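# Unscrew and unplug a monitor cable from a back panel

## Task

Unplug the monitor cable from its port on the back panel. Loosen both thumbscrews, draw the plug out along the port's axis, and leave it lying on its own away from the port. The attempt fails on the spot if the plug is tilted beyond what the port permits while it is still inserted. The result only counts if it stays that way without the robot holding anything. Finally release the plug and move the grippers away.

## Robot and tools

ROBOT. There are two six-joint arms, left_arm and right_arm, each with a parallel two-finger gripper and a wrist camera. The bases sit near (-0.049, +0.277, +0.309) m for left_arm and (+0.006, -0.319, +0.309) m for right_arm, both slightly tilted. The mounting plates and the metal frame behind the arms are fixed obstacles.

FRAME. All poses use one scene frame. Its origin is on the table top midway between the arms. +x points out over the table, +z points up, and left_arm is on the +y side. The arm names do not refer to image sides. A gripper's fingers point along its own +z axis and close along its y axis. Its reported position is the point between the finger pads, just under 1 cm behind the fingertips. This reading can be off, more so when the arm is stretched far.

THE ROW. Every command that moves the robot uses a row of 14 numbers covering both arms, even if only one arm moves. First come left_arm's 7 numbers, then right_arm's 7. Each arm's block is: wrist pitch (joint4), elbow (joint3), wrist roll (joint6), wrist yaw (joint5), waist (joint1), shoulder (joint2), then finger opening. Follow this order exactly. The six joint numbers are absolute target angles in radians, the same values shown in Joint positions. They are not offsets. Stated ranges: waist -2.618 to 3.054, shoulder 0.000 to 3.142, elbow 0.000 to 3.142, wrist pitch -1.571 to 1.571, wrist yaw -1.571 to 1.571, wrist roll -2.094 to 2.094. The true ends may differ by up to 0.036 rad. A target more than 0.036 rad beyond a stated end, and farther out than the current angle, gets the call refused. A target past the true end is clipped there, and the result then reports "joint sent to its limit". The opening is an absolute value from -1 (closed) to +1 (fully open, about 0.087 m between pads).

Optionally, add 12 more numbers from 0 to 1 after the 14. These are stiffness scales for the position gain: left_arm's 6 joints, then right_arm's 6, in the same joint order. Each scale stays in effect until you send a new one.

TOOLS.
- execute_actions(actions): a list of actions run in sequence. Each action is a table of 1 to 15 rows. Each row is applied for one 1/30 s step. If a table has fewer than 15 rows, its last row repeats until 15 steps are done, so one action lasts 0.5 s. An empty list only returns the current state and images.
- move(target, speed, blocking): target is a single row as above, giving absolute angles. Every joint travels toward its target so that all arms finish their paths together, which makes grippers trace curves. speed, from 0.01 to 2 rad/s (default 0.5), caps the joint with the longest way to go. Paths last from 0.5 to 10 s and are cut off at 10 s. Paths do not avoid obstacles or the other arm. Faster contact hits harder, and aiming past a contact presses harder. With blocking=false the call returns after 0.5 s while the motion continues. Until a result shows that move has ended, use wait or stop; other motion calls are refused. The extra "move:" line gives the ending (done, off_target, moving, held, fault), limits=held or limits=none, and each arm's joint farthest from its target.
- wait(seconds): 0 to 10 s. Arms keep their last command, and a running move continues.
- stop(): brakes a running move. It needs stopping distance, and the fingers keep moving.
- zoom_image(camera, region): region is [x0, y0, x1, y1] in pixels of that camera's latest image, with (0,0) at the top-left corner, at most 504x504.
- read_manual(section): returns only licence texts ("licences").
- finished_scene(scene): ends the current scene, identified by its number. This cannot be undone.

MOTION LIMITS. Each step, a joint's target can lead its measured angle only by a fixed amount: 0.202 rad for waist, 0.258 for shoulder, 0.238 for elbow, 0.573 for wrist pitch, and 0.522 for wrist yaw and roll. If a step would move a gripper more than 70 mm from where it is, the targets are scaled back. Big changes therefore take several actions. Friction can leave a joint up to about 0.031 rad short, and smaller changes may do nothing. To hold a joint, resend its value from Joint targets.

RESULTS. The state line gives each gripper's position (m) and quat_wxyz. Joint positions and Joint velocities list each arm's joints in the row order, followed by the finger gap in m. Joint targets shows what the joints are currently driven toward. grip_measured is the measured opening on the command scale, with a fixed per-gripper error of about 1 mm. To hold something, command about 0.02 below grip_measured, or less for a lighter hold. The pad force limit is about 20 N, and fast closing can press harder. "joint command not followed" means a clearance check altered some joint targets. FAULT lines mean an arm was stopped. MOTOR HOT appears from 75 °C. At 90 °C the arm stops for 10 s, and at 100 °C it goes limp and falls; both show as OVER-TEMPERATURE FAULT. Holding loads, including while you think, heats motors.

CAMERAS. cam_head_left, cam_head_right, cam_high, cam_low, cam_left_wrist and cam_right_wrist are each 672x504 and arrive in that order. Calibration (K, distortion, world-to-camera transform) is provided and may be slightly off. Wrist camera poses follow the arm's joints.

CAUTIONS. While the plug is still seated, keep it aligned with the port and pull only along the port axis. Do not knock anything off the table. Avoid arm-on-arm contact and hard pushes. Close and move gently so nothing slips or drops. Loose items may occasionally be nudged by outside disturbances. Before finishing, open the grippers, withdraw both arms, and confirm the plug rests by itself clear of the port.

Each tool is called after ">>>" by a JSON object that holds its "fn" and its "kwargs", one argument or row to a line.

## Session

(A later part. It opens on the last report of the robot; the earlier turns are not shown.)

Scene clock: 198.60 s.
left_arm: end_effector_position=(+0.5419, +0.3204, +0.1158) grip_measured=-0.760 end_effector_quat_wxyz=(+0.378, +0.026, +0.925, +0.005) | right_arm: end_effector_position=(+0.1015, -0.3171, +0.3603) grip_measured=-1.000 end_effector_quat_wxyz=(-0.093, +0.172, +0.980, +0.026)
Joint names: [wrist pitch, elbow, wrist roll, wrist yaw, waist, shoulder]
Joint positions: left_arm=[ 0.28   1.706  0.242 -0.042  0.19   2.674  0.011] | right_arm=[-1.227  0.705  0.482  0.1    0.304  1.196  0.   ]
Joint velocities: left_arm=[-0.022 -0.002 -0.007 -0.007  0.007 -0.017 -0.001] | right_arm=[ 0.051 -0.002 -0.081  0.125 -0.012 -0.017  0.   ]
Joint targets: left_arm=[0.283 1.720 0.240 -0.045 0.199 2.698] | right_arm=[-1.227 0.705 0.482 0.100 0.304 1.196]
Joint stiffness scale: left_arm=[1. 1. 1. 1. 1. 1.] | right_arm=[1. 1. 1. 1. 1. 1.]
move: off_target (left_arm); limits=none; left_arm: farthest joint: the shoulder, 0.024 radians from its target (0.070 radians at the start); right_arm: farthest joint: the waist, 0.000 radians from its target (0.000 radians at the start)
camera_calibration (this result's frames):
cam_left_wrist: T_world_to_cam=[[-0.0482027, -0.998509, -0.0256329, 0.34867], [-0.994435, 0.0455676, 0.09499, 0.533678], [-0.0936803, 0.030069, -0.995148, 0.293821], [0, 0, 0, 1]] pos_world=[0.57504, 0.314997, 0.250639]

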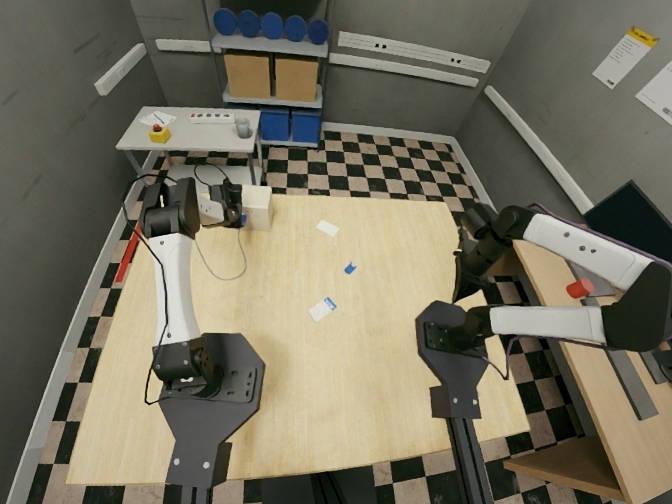

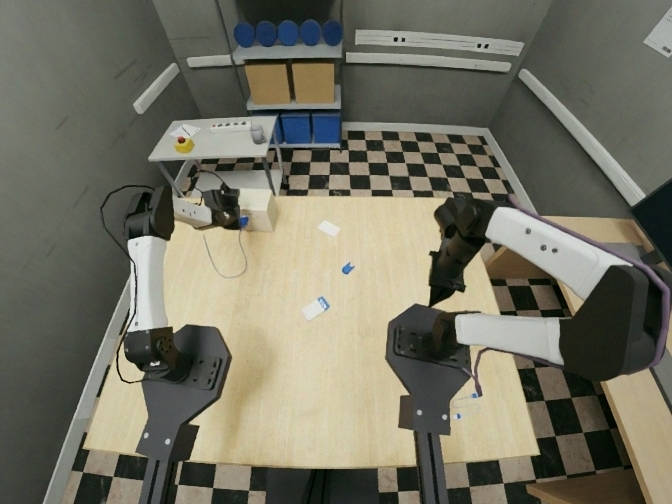

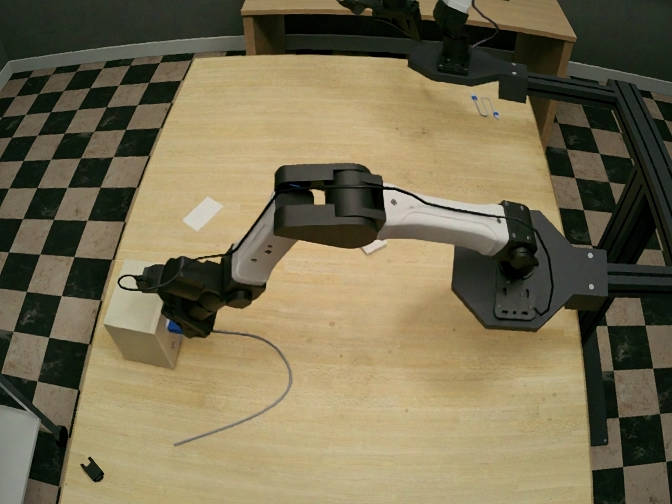

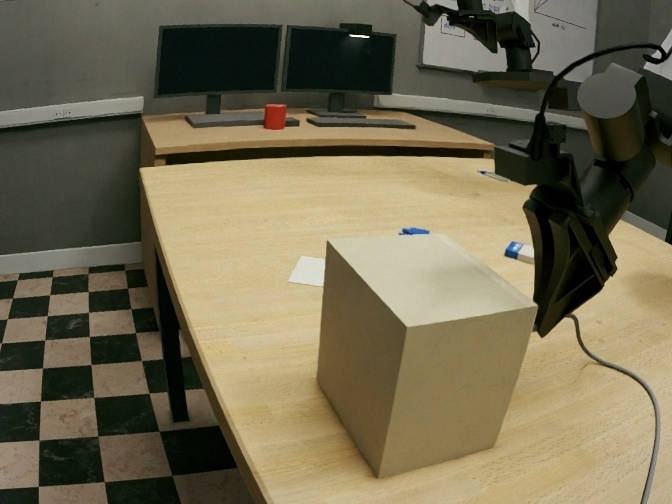

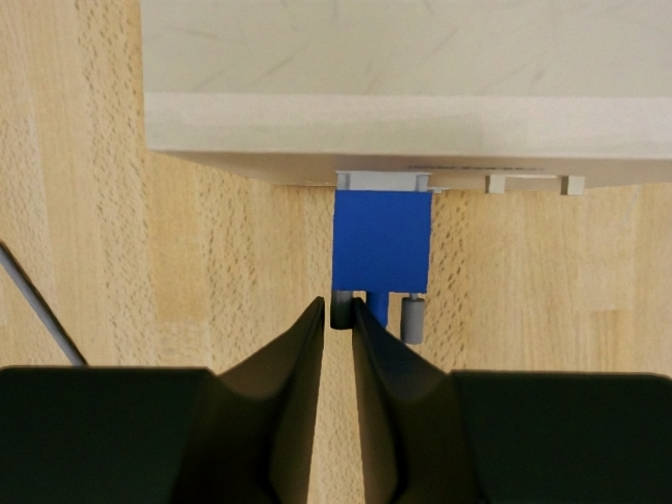

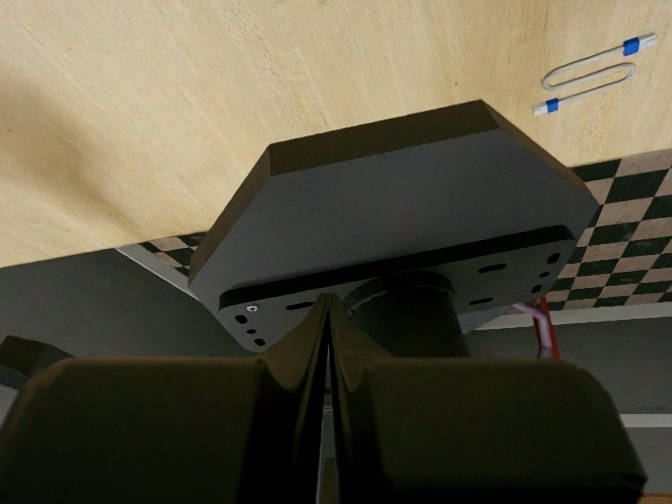

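>>> {"fn": "move", "kwargs": {
  "target": [0.283,1.72,0.24,-0.035,0.195,2.69,-1,-1.227,0.705,0.482,0.1,0.304,1.196,-1]
}}

>>> {"fn": "move", "kwargs": {
  "target": [0.26,1.73,0.14,0.13,0.25,2.69,-1,-1.227,0.705,0.482,0.1,0.304,1.196,-1],
  "speed": 0.1
}}

>>> {"fn": "move", "kwargs": {
  "target": [0.24,1.747,0.055,0.28,0.298,2.705,-1,-1.227,0.705,0.482,0.1,0.304,1.196,-1],
  "speed": 0.1
}}

Scene clock: 200.20 s.
left_arm: end_effector_position=(+0.5420, +0.3197, +0.1159) grip_measured=-0.844 end_effector_quat_wxyz=(+0.378, +0.026, +0.925, +0.003) | right_arm: end_effector_position=(+0.1015, -0.3171, +0.3603) grip_measured=-1.000 end_effector_quat_wxyz=(-0.093, +0.172, +0.980, +0.026)
Joint names: [wrist pitch, elbow, wrist roll, wrist yaw, waist, shoulder]
Joint positions: left_arm=[ 0.28   1.706  0.242 -0.039  0.19   2.674  0.007] | right_arm=[-1.227  0.705  0.482  0.1    0.304  1.196  0.   ]
Joint velocities: left_arm=[ 0.007 -0.017 -0.022  0.007 -0.012 -0.002 -0.   ] | right_arm=[-0.066 -0.002  0.007  0.022  0.007 -0.007  0.   ]
Joint targets: left_arm=[0.283 1.720 0.240 -0.035 0.195 2.690] | right_arm=[-1.227 0.705 0.482 0.100 0.304 1.196]
Joint stiffness scale: left_arm=[1. 1. 1. 1. 1. 1.] | right_arm=[1. 1. 1. 1. 1. 1.]
move: done; limits=none; left_arm: farthest joint: the shoulder, 0.016 radians from its target (0.016 radians at the start); right_arm: farthest joint: the waist, 0.000 radians from its target (0.000 radians at the start)
camera_calibration (this result's frames):
cam_left_wrist: T_world_to_cam=[[-0.0501189, -0.998467, -0.0234844, 0.348751], [-0.994398, 0.0476962, 0.0943225, 0.533185], [-0.0930578, 0.0280802, -0.995265, 0.294249], [0, 0, 0, 1]] pos_world=[0.57506, 0.314523, 0.250755]

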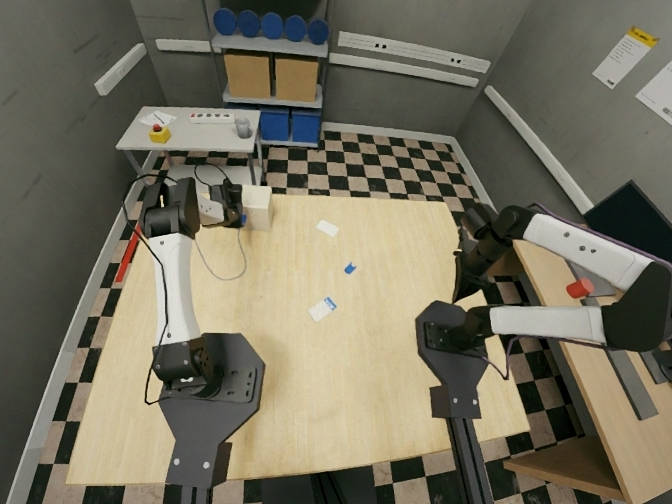

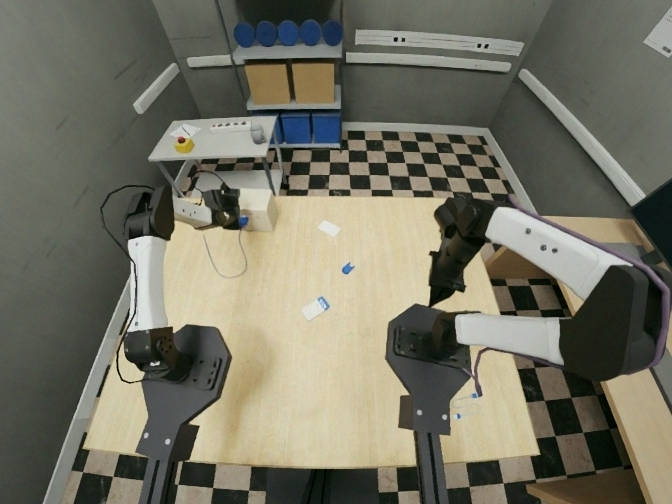

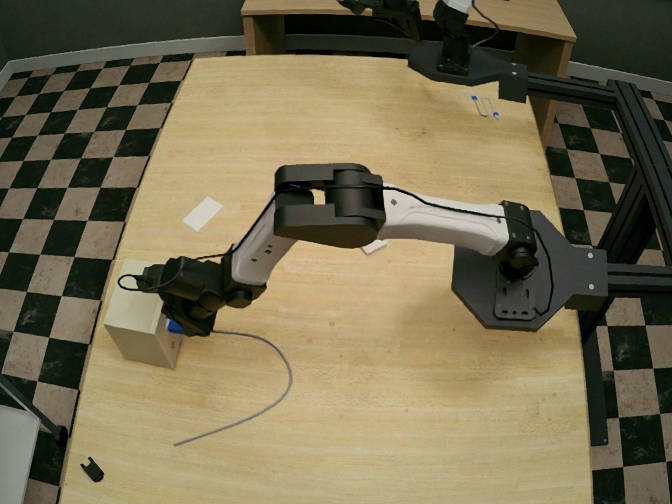

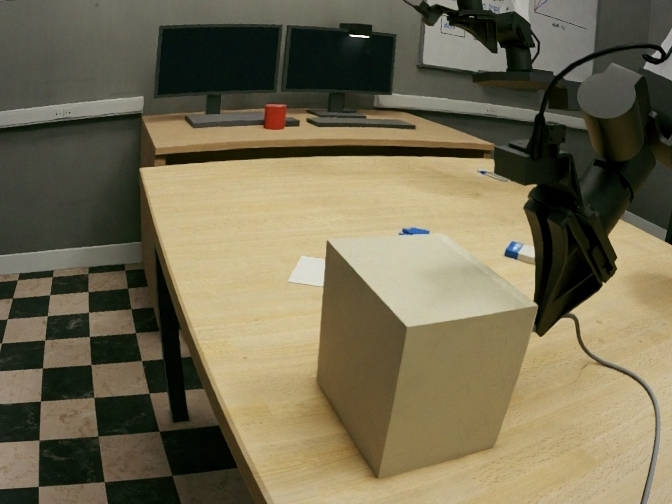

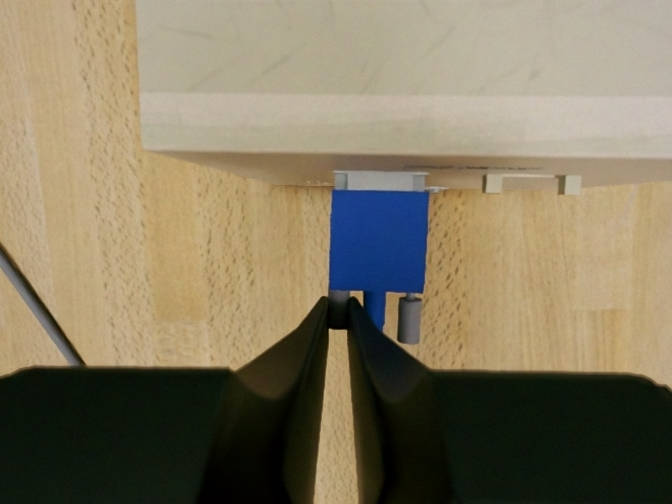

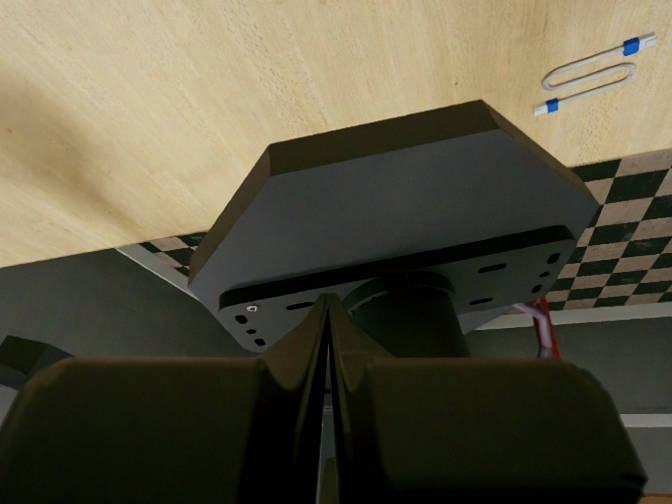

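Scene clock: 202.30 s.
left_arm: end_effector_position=(+0.5419, +0.3200, +0.1159) grip_measured=-0.845 end_effector_quat_wxyz=(+0.385, -0.009, +0.920, -0.073) | right_arm: end_effector_position=(+0.1015, -0.3171, +0.3603) grip_measured=-1.000 end_effector_quat_wxyz=(-0.093, +0.172, +0.980, +0.026)
Joint names: [wrist pitch, elbow, wrist roll, wrist yaw, waist, shoulder]
Joint positions: left_arm=[0.269 1.713 0.15  0.116 0.241 2.674 0.007] | right_arm=[-1.227  0.705  0.482  0.1    0.304  1.196  0.   ]
Joint velocities: left_arm=[ 0.037  0.007 -0.007 -0.022  0.012  0.012  0.   ] | right_arm=[ 0.007 -0.022 -0.139 -0.051 -0.017 -0.002  0.   ]
Joint targets: left_arm=[0.260 1.730 0.140 0.130 0.250 2.690] | right_arm=[-1.227 0.705 0.482 0.100 0.304 1.196]
Joint stiffness scale: left_arm=[1. 1. 1. 1. 1. 1.] | right_arm=[1. 1. 1. 1. 1. 1.]
move: done; limits=none; left_arm: farthest joint: the elbow, 0.017 radians from its target (0.024 radians at the start); right_arm: farthest joint: the waist, 0.000 radians from its target (0.000 radians at the start)
camera_calibration (this result's frames):
cam_left_wrist: T_world_to_cam=[[-0.0430675, -0.988612, 0.144195, 0.322587], [-0.995818, 0.0541176, 0.0736086, 0.534121], [-0.0805738, -0.140421, -0.986808, 0.340359], [0, 0, 0, 1]] pos_world=[0.573204, 0.337802, 0.250038]

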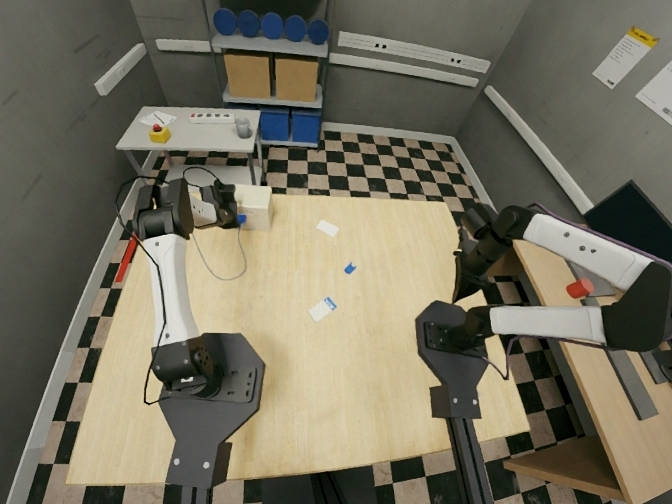

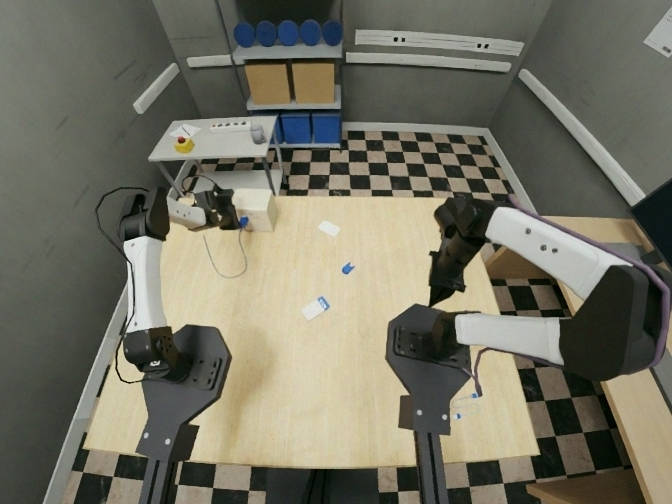

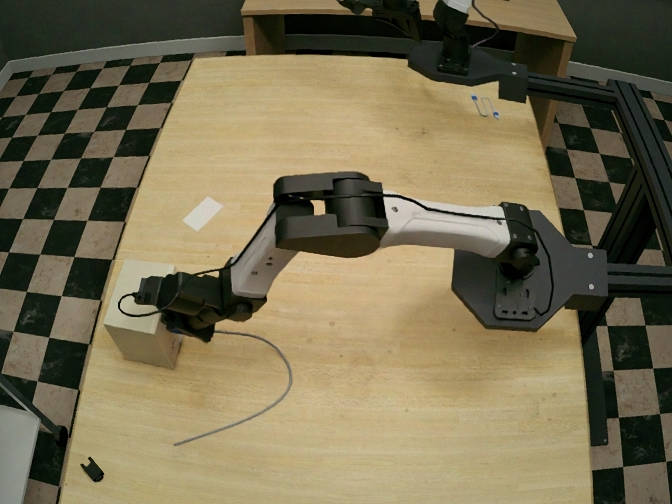

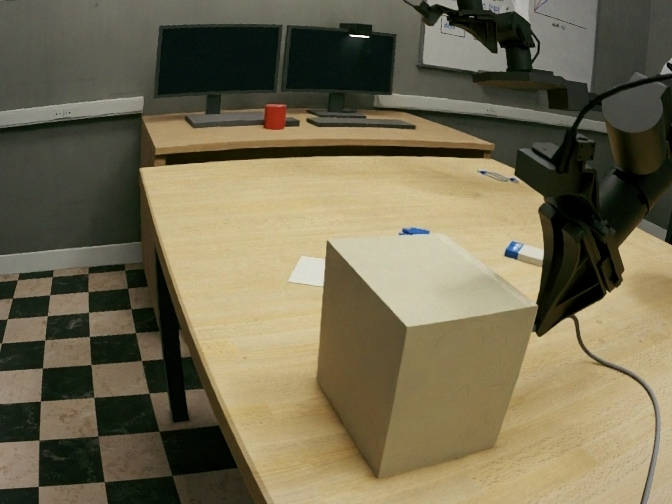

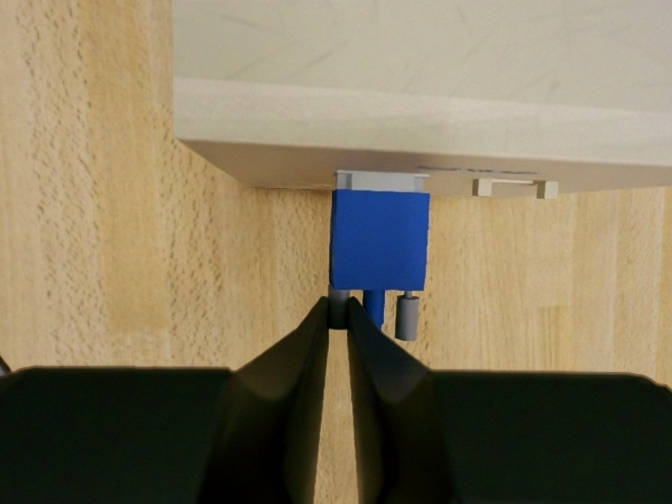

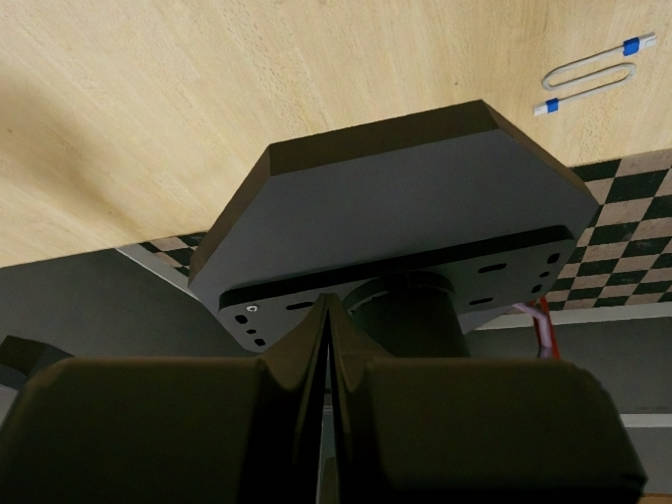

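Scene clock: 204.30 s.
left_arm: end_effector_position=(+0.5416, +0.3203, +0.1163) grip_measured=-0.845 end_effector_quat_wxyz=(+0.388, -0.041, +0.910, -0.145) | right_arm: end_effector_position=(+0.1015, -0.3171, +0.3603) grip_measured=-1.000 end_effector_quat_wxyz=(-0.093, +0.172, +0.980, +0.026)
Joint names: [wrist pitch, elbow, wrist roll, wrist yaw, waist, shoulder]
Joint positions: left_arm=[0.262 1.733 0.066 0.263 0.288 2.687 0.007] | right_arm=[-1.227  0.705  0.482  0.1    0.304  1.196  0.   ]
Joint velocities: left_arm=[ 0.037 -0.002 -0.051  0.007  0.007 -0.012 -0.001] | right_arm=[ 0.007 -0.022 -0.022  0.007 -0.007 -0.012  0.   ]
Joint targets: left_arm=[0.240 1.747 0.055 0.280 0.298 2.705] | right_arm=[-1.227 0.705 0.482 0.100 0.304 1.196]
Joint stiffness scale: left_arm=[1. 1. 1. 1. 1. 1.] | right_arm=[1. 1. 1. 1. 1. 1.]
move: off_target (left_arm); limits=none; left_arm: farthest joint: the wrist pitch, 0.022 radians from its target (0.029 radians at the start); right_arm: farthest joint: the waist, 0.000 radians from its target (0.000 radians at the start)
camera_calibration (this result's frames):
cam_left_wrist: T_world_to_cam=[[-0.0408484, -0.953842, 0.297518, 0.29271], [-0.996705, 0.0597849, 0.0548257, 0.534647], [-0.0700821, -0.294298, -0.953141, 0.380501], [0, 0, 0, 1]] pos_world=[0.571508, 0.359216, 0.246272]

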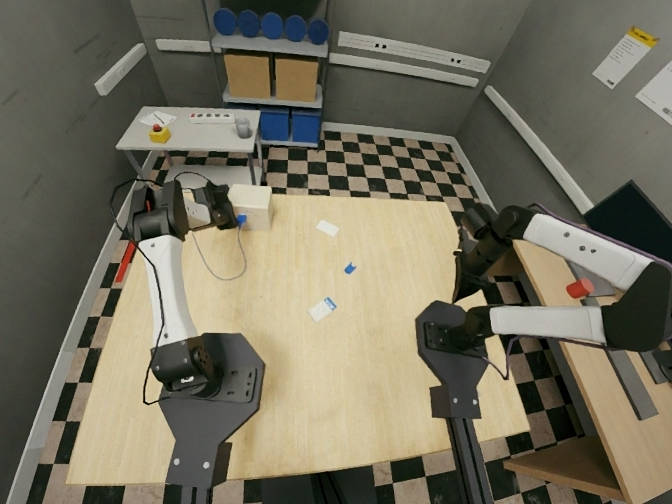

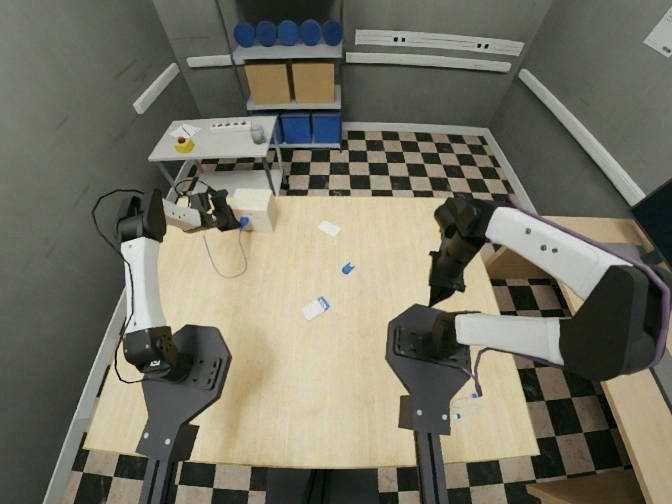

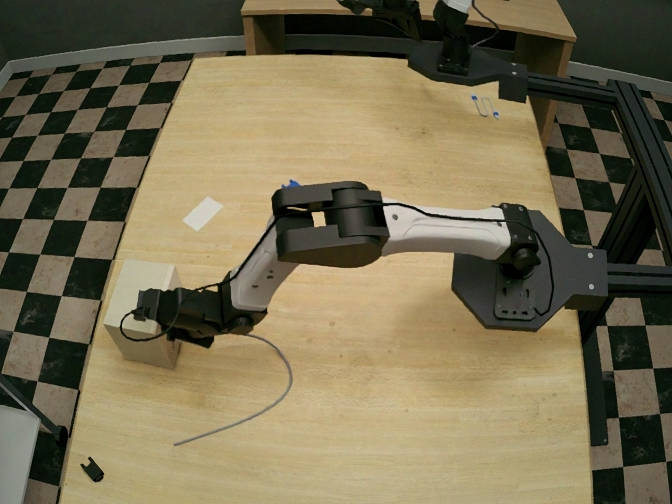

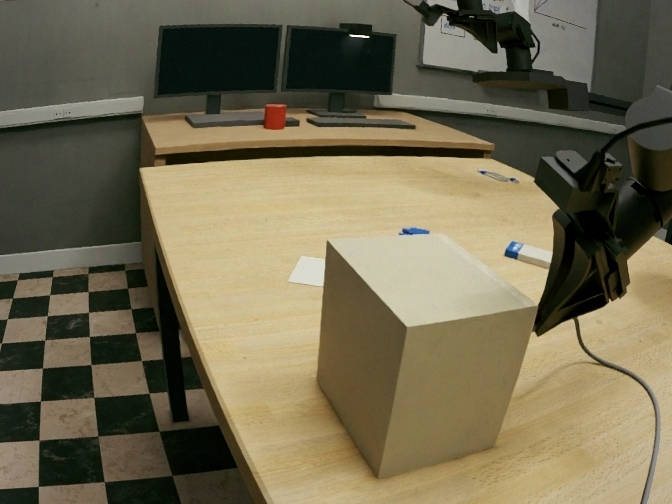

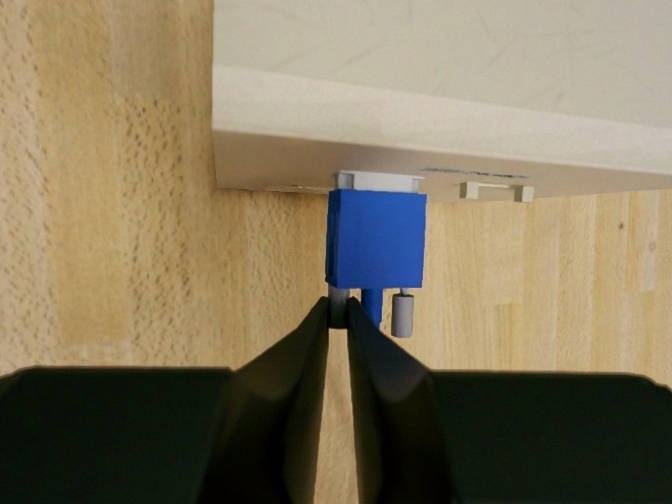

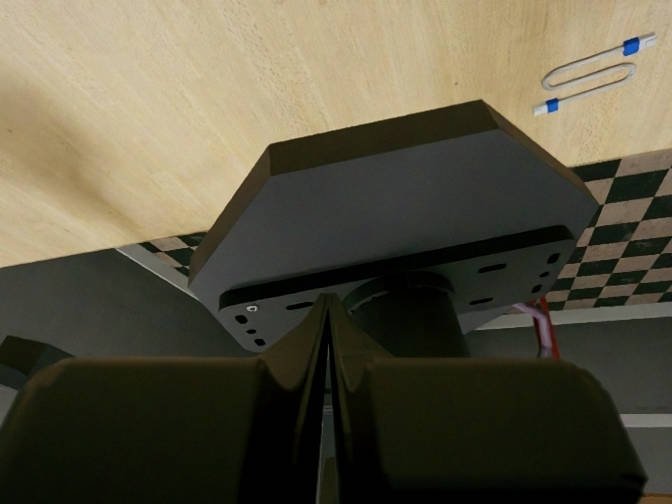

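>>> {"fn": "move", "kwargs": {
  "target": [0.265,1.788,-0.07,0.455,0.356,2.743,-1,-1.227,0.705,0.482,0.1,0.304,1.196,-1],
  "speed": 0.1
}}

>>> {"fn": "move", "kwargs": {
  "target": [0.30,1.84,-0.20,0.61,0.404,2.80,-1,-1.227,0.705,0.482,0.1,0.304,1.196,-1],
  "speed": 0.1
}}

Scene clock: 206.97 s.
left_arm: end_effector_position=(+0.5414, +0.3211, +0.1162) grip_measured=-0.845 end_effector_quat_wxyz=(+0.387, -0.087, +0.888, -0.233) | right_arm: end_effector_position=(+0.1015, -0.3171, +0.3603) grip_measured=-1.000 end_effector_quat_wxyz=(-0.093, +0.172, +0.980, +0.026)
Joint names: [wrist pitch, elbow, wrist roll, wrist yaw, waist, shoulder]
Joint positions: left_arm=[ 0.269  1.773 -0.056  0.439  0.345  2.726  0.007] | right_arm=[-1.227  0.705  0.482  0.1    0.304  1.196  0.   ]
Joint velocities: left_arm=[-0.007 -0.017  0.022 -0.007 -0.007 -0.007  0.   ] | right_arm=[-0.007  0.012 -0.066  0.037  0.002 -0.002  0.   ]
Joint targets: left_arm=[0.265 1.788 -0.070 0.455 0.356 2.743] | right_arm=[-1.227 0.705 0.482 0.100 0.304 1.196]
Joint stiffness scale: left_arm=[1. 1. 1. 1. 1. 1.] | right_arm=[1. 1. 1. 1. 1. 1.]
move: done; limits=none; left_arm: farthest joint: the shoulder, 0.017 radians from its target (0.056 radians at the start); right_arm: farthest joint: the waist, 0.000 radians from its target (0.000 radians at the start)
camera_calibration (this result's frames):
cam_left_wrist: T_world_to_cam=[[-0.03021, -0.875066, 0.483061, 0.240848], [-0.998007, 0.0531903, 0.0339402, 0.539621], [-0.055394, -0.481073, -0.874929, 0.423549], [0, 0, 0, 1]] pos_world=[0.569284, 0.385813, 0.235916]

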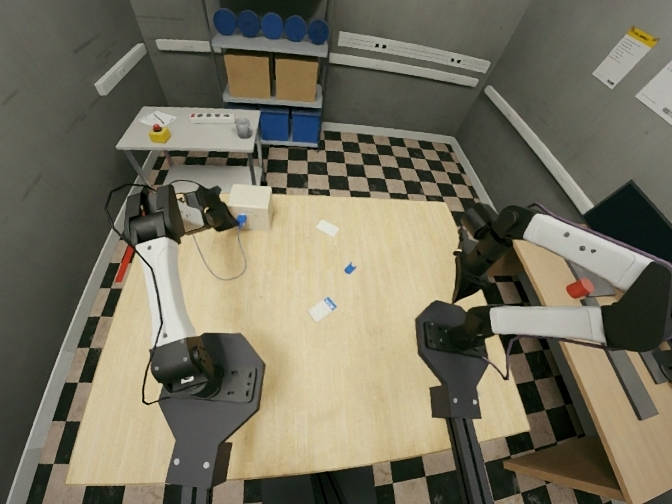

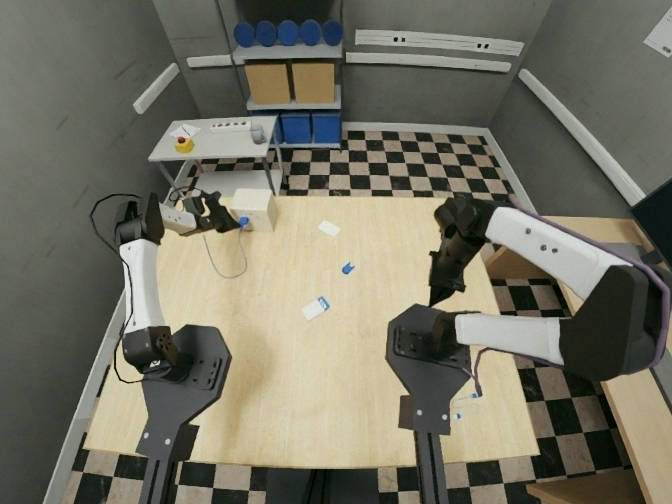

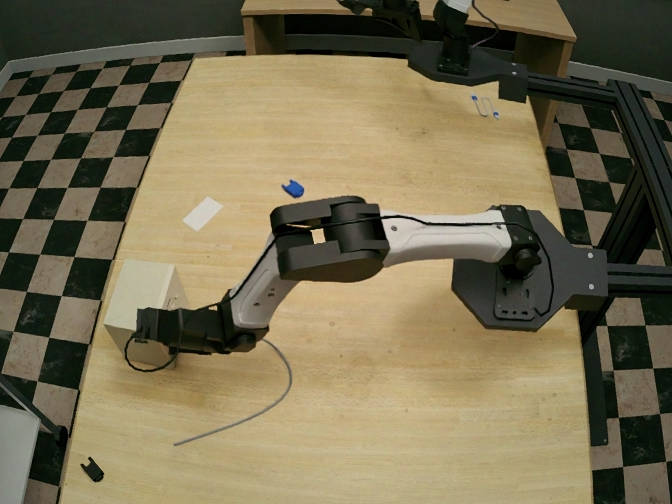

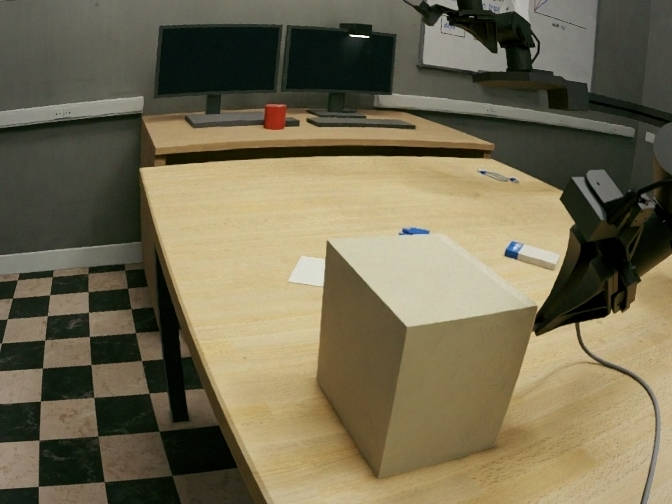

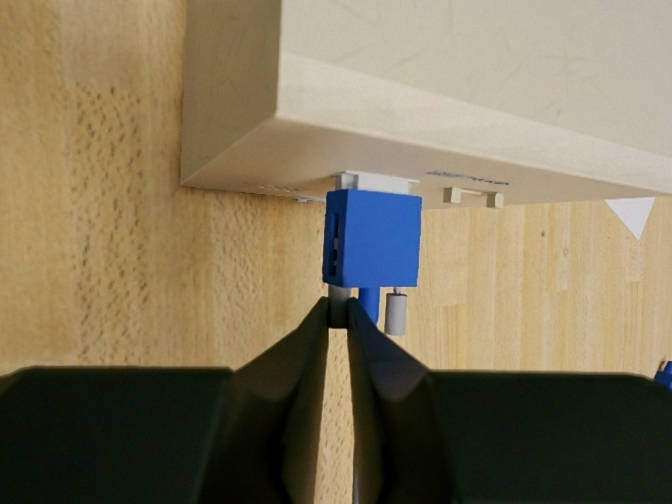

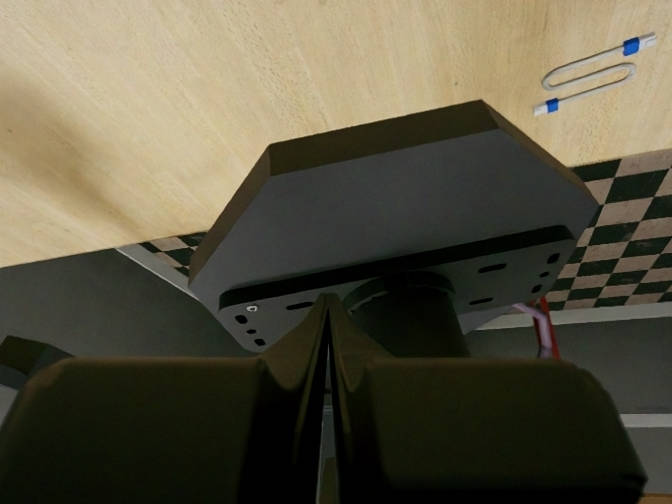

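Scene clock: 209.13 s.
left_arm: end_effector_position=(+0.5410, +0.3220, +0.1158) grip_measured=-0.845 end_effector_quat_wxyz=(+0.382, -0.128, +0.860, -0.313) | right_arm: end_effector_position=(+0.1015, -0.3171, +0.3603) grip_measured=-1.000 end_effector_quat_wxyz=(-0.093, +0.172, +0.980, +0.026)
Joint names: [wrist pitch, elbow, wrist roll, wrist yaw, waist, shoulder]
Joint positions: left_arm=[ 0.293  1.824 -0.182  0.595  0.393  2.782  0.007] | right_arm=[-1.227  0.705  0.482  0.1    0.304  1.196  0.   ]
Joint velocities: left_arm=[ 0.022 -0.002 -0.051 -0.037  0.012  0.002 -0.   ] | right_arm=[ 0.037 -0.012 -0.022  0.051  0.007 -0.007  0.   ]
Joint targets: left_arm=[0.300 1.840 -0.200 0.610 0.404 2.800] | right_arm=[-1.227 0.705 0.482 0.100 0.304 1.196]
Joint stiffness scale: left_arm=[1. 1. 1. 1. 1. 1.] | right_arm=[1. 1. 1. 1. 1. 1.]
move: done; limits=none; left_arm: farthest joint: the shoulder, 0.018 radians from its target (0.074 radians at the start); right_arm: farthest joint: the waist, 0.000 radians from its target (0.000 radians at the start)
camera_calibration (this result's frames):
cam_left_wrist: T_world_to_cam=[[-0.0230519, -0.769979, 0.637653, 0.186195], [-0.998859, 0.0444267, 0.0175361, 0.54438], [-0.0418312, -0.636521, -0.770124, 0.454145], [0, 0, 0, 1]] pos_world=[0.567049, 0.408254, 0.221474]

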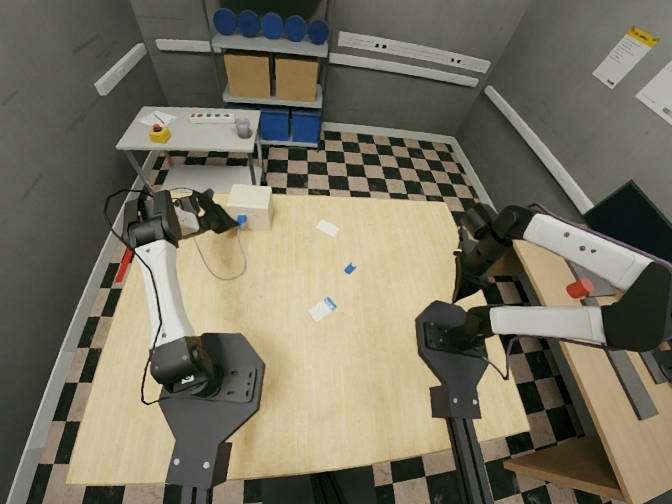

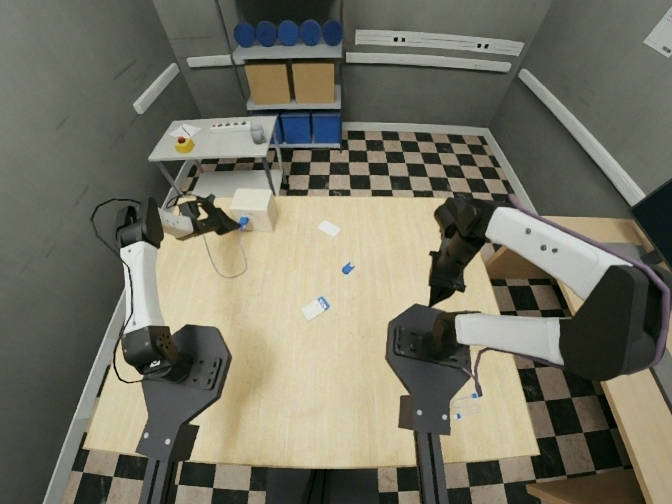

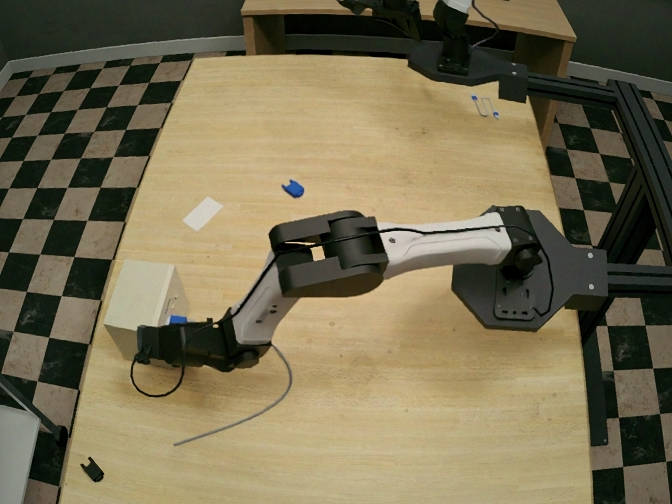

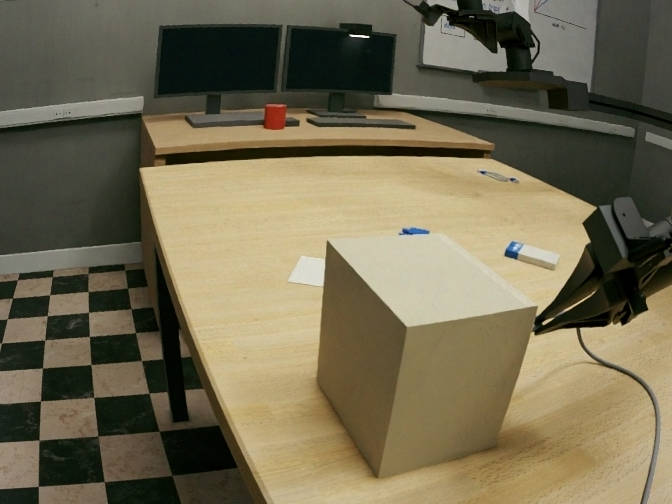

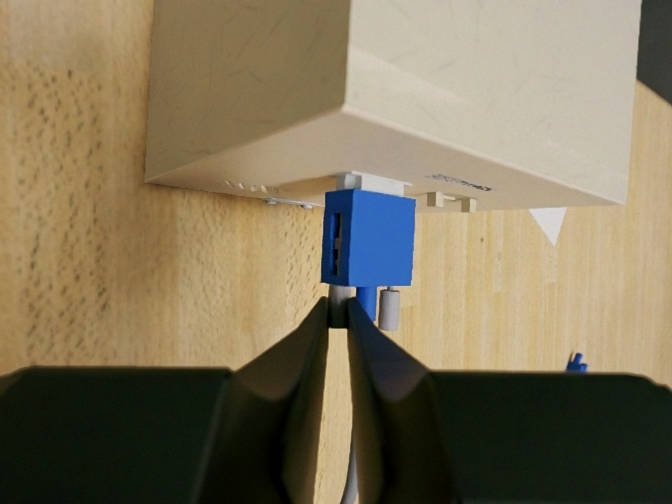

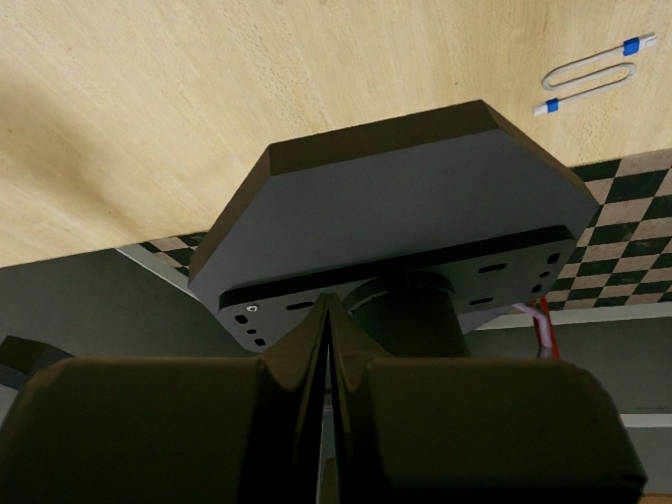

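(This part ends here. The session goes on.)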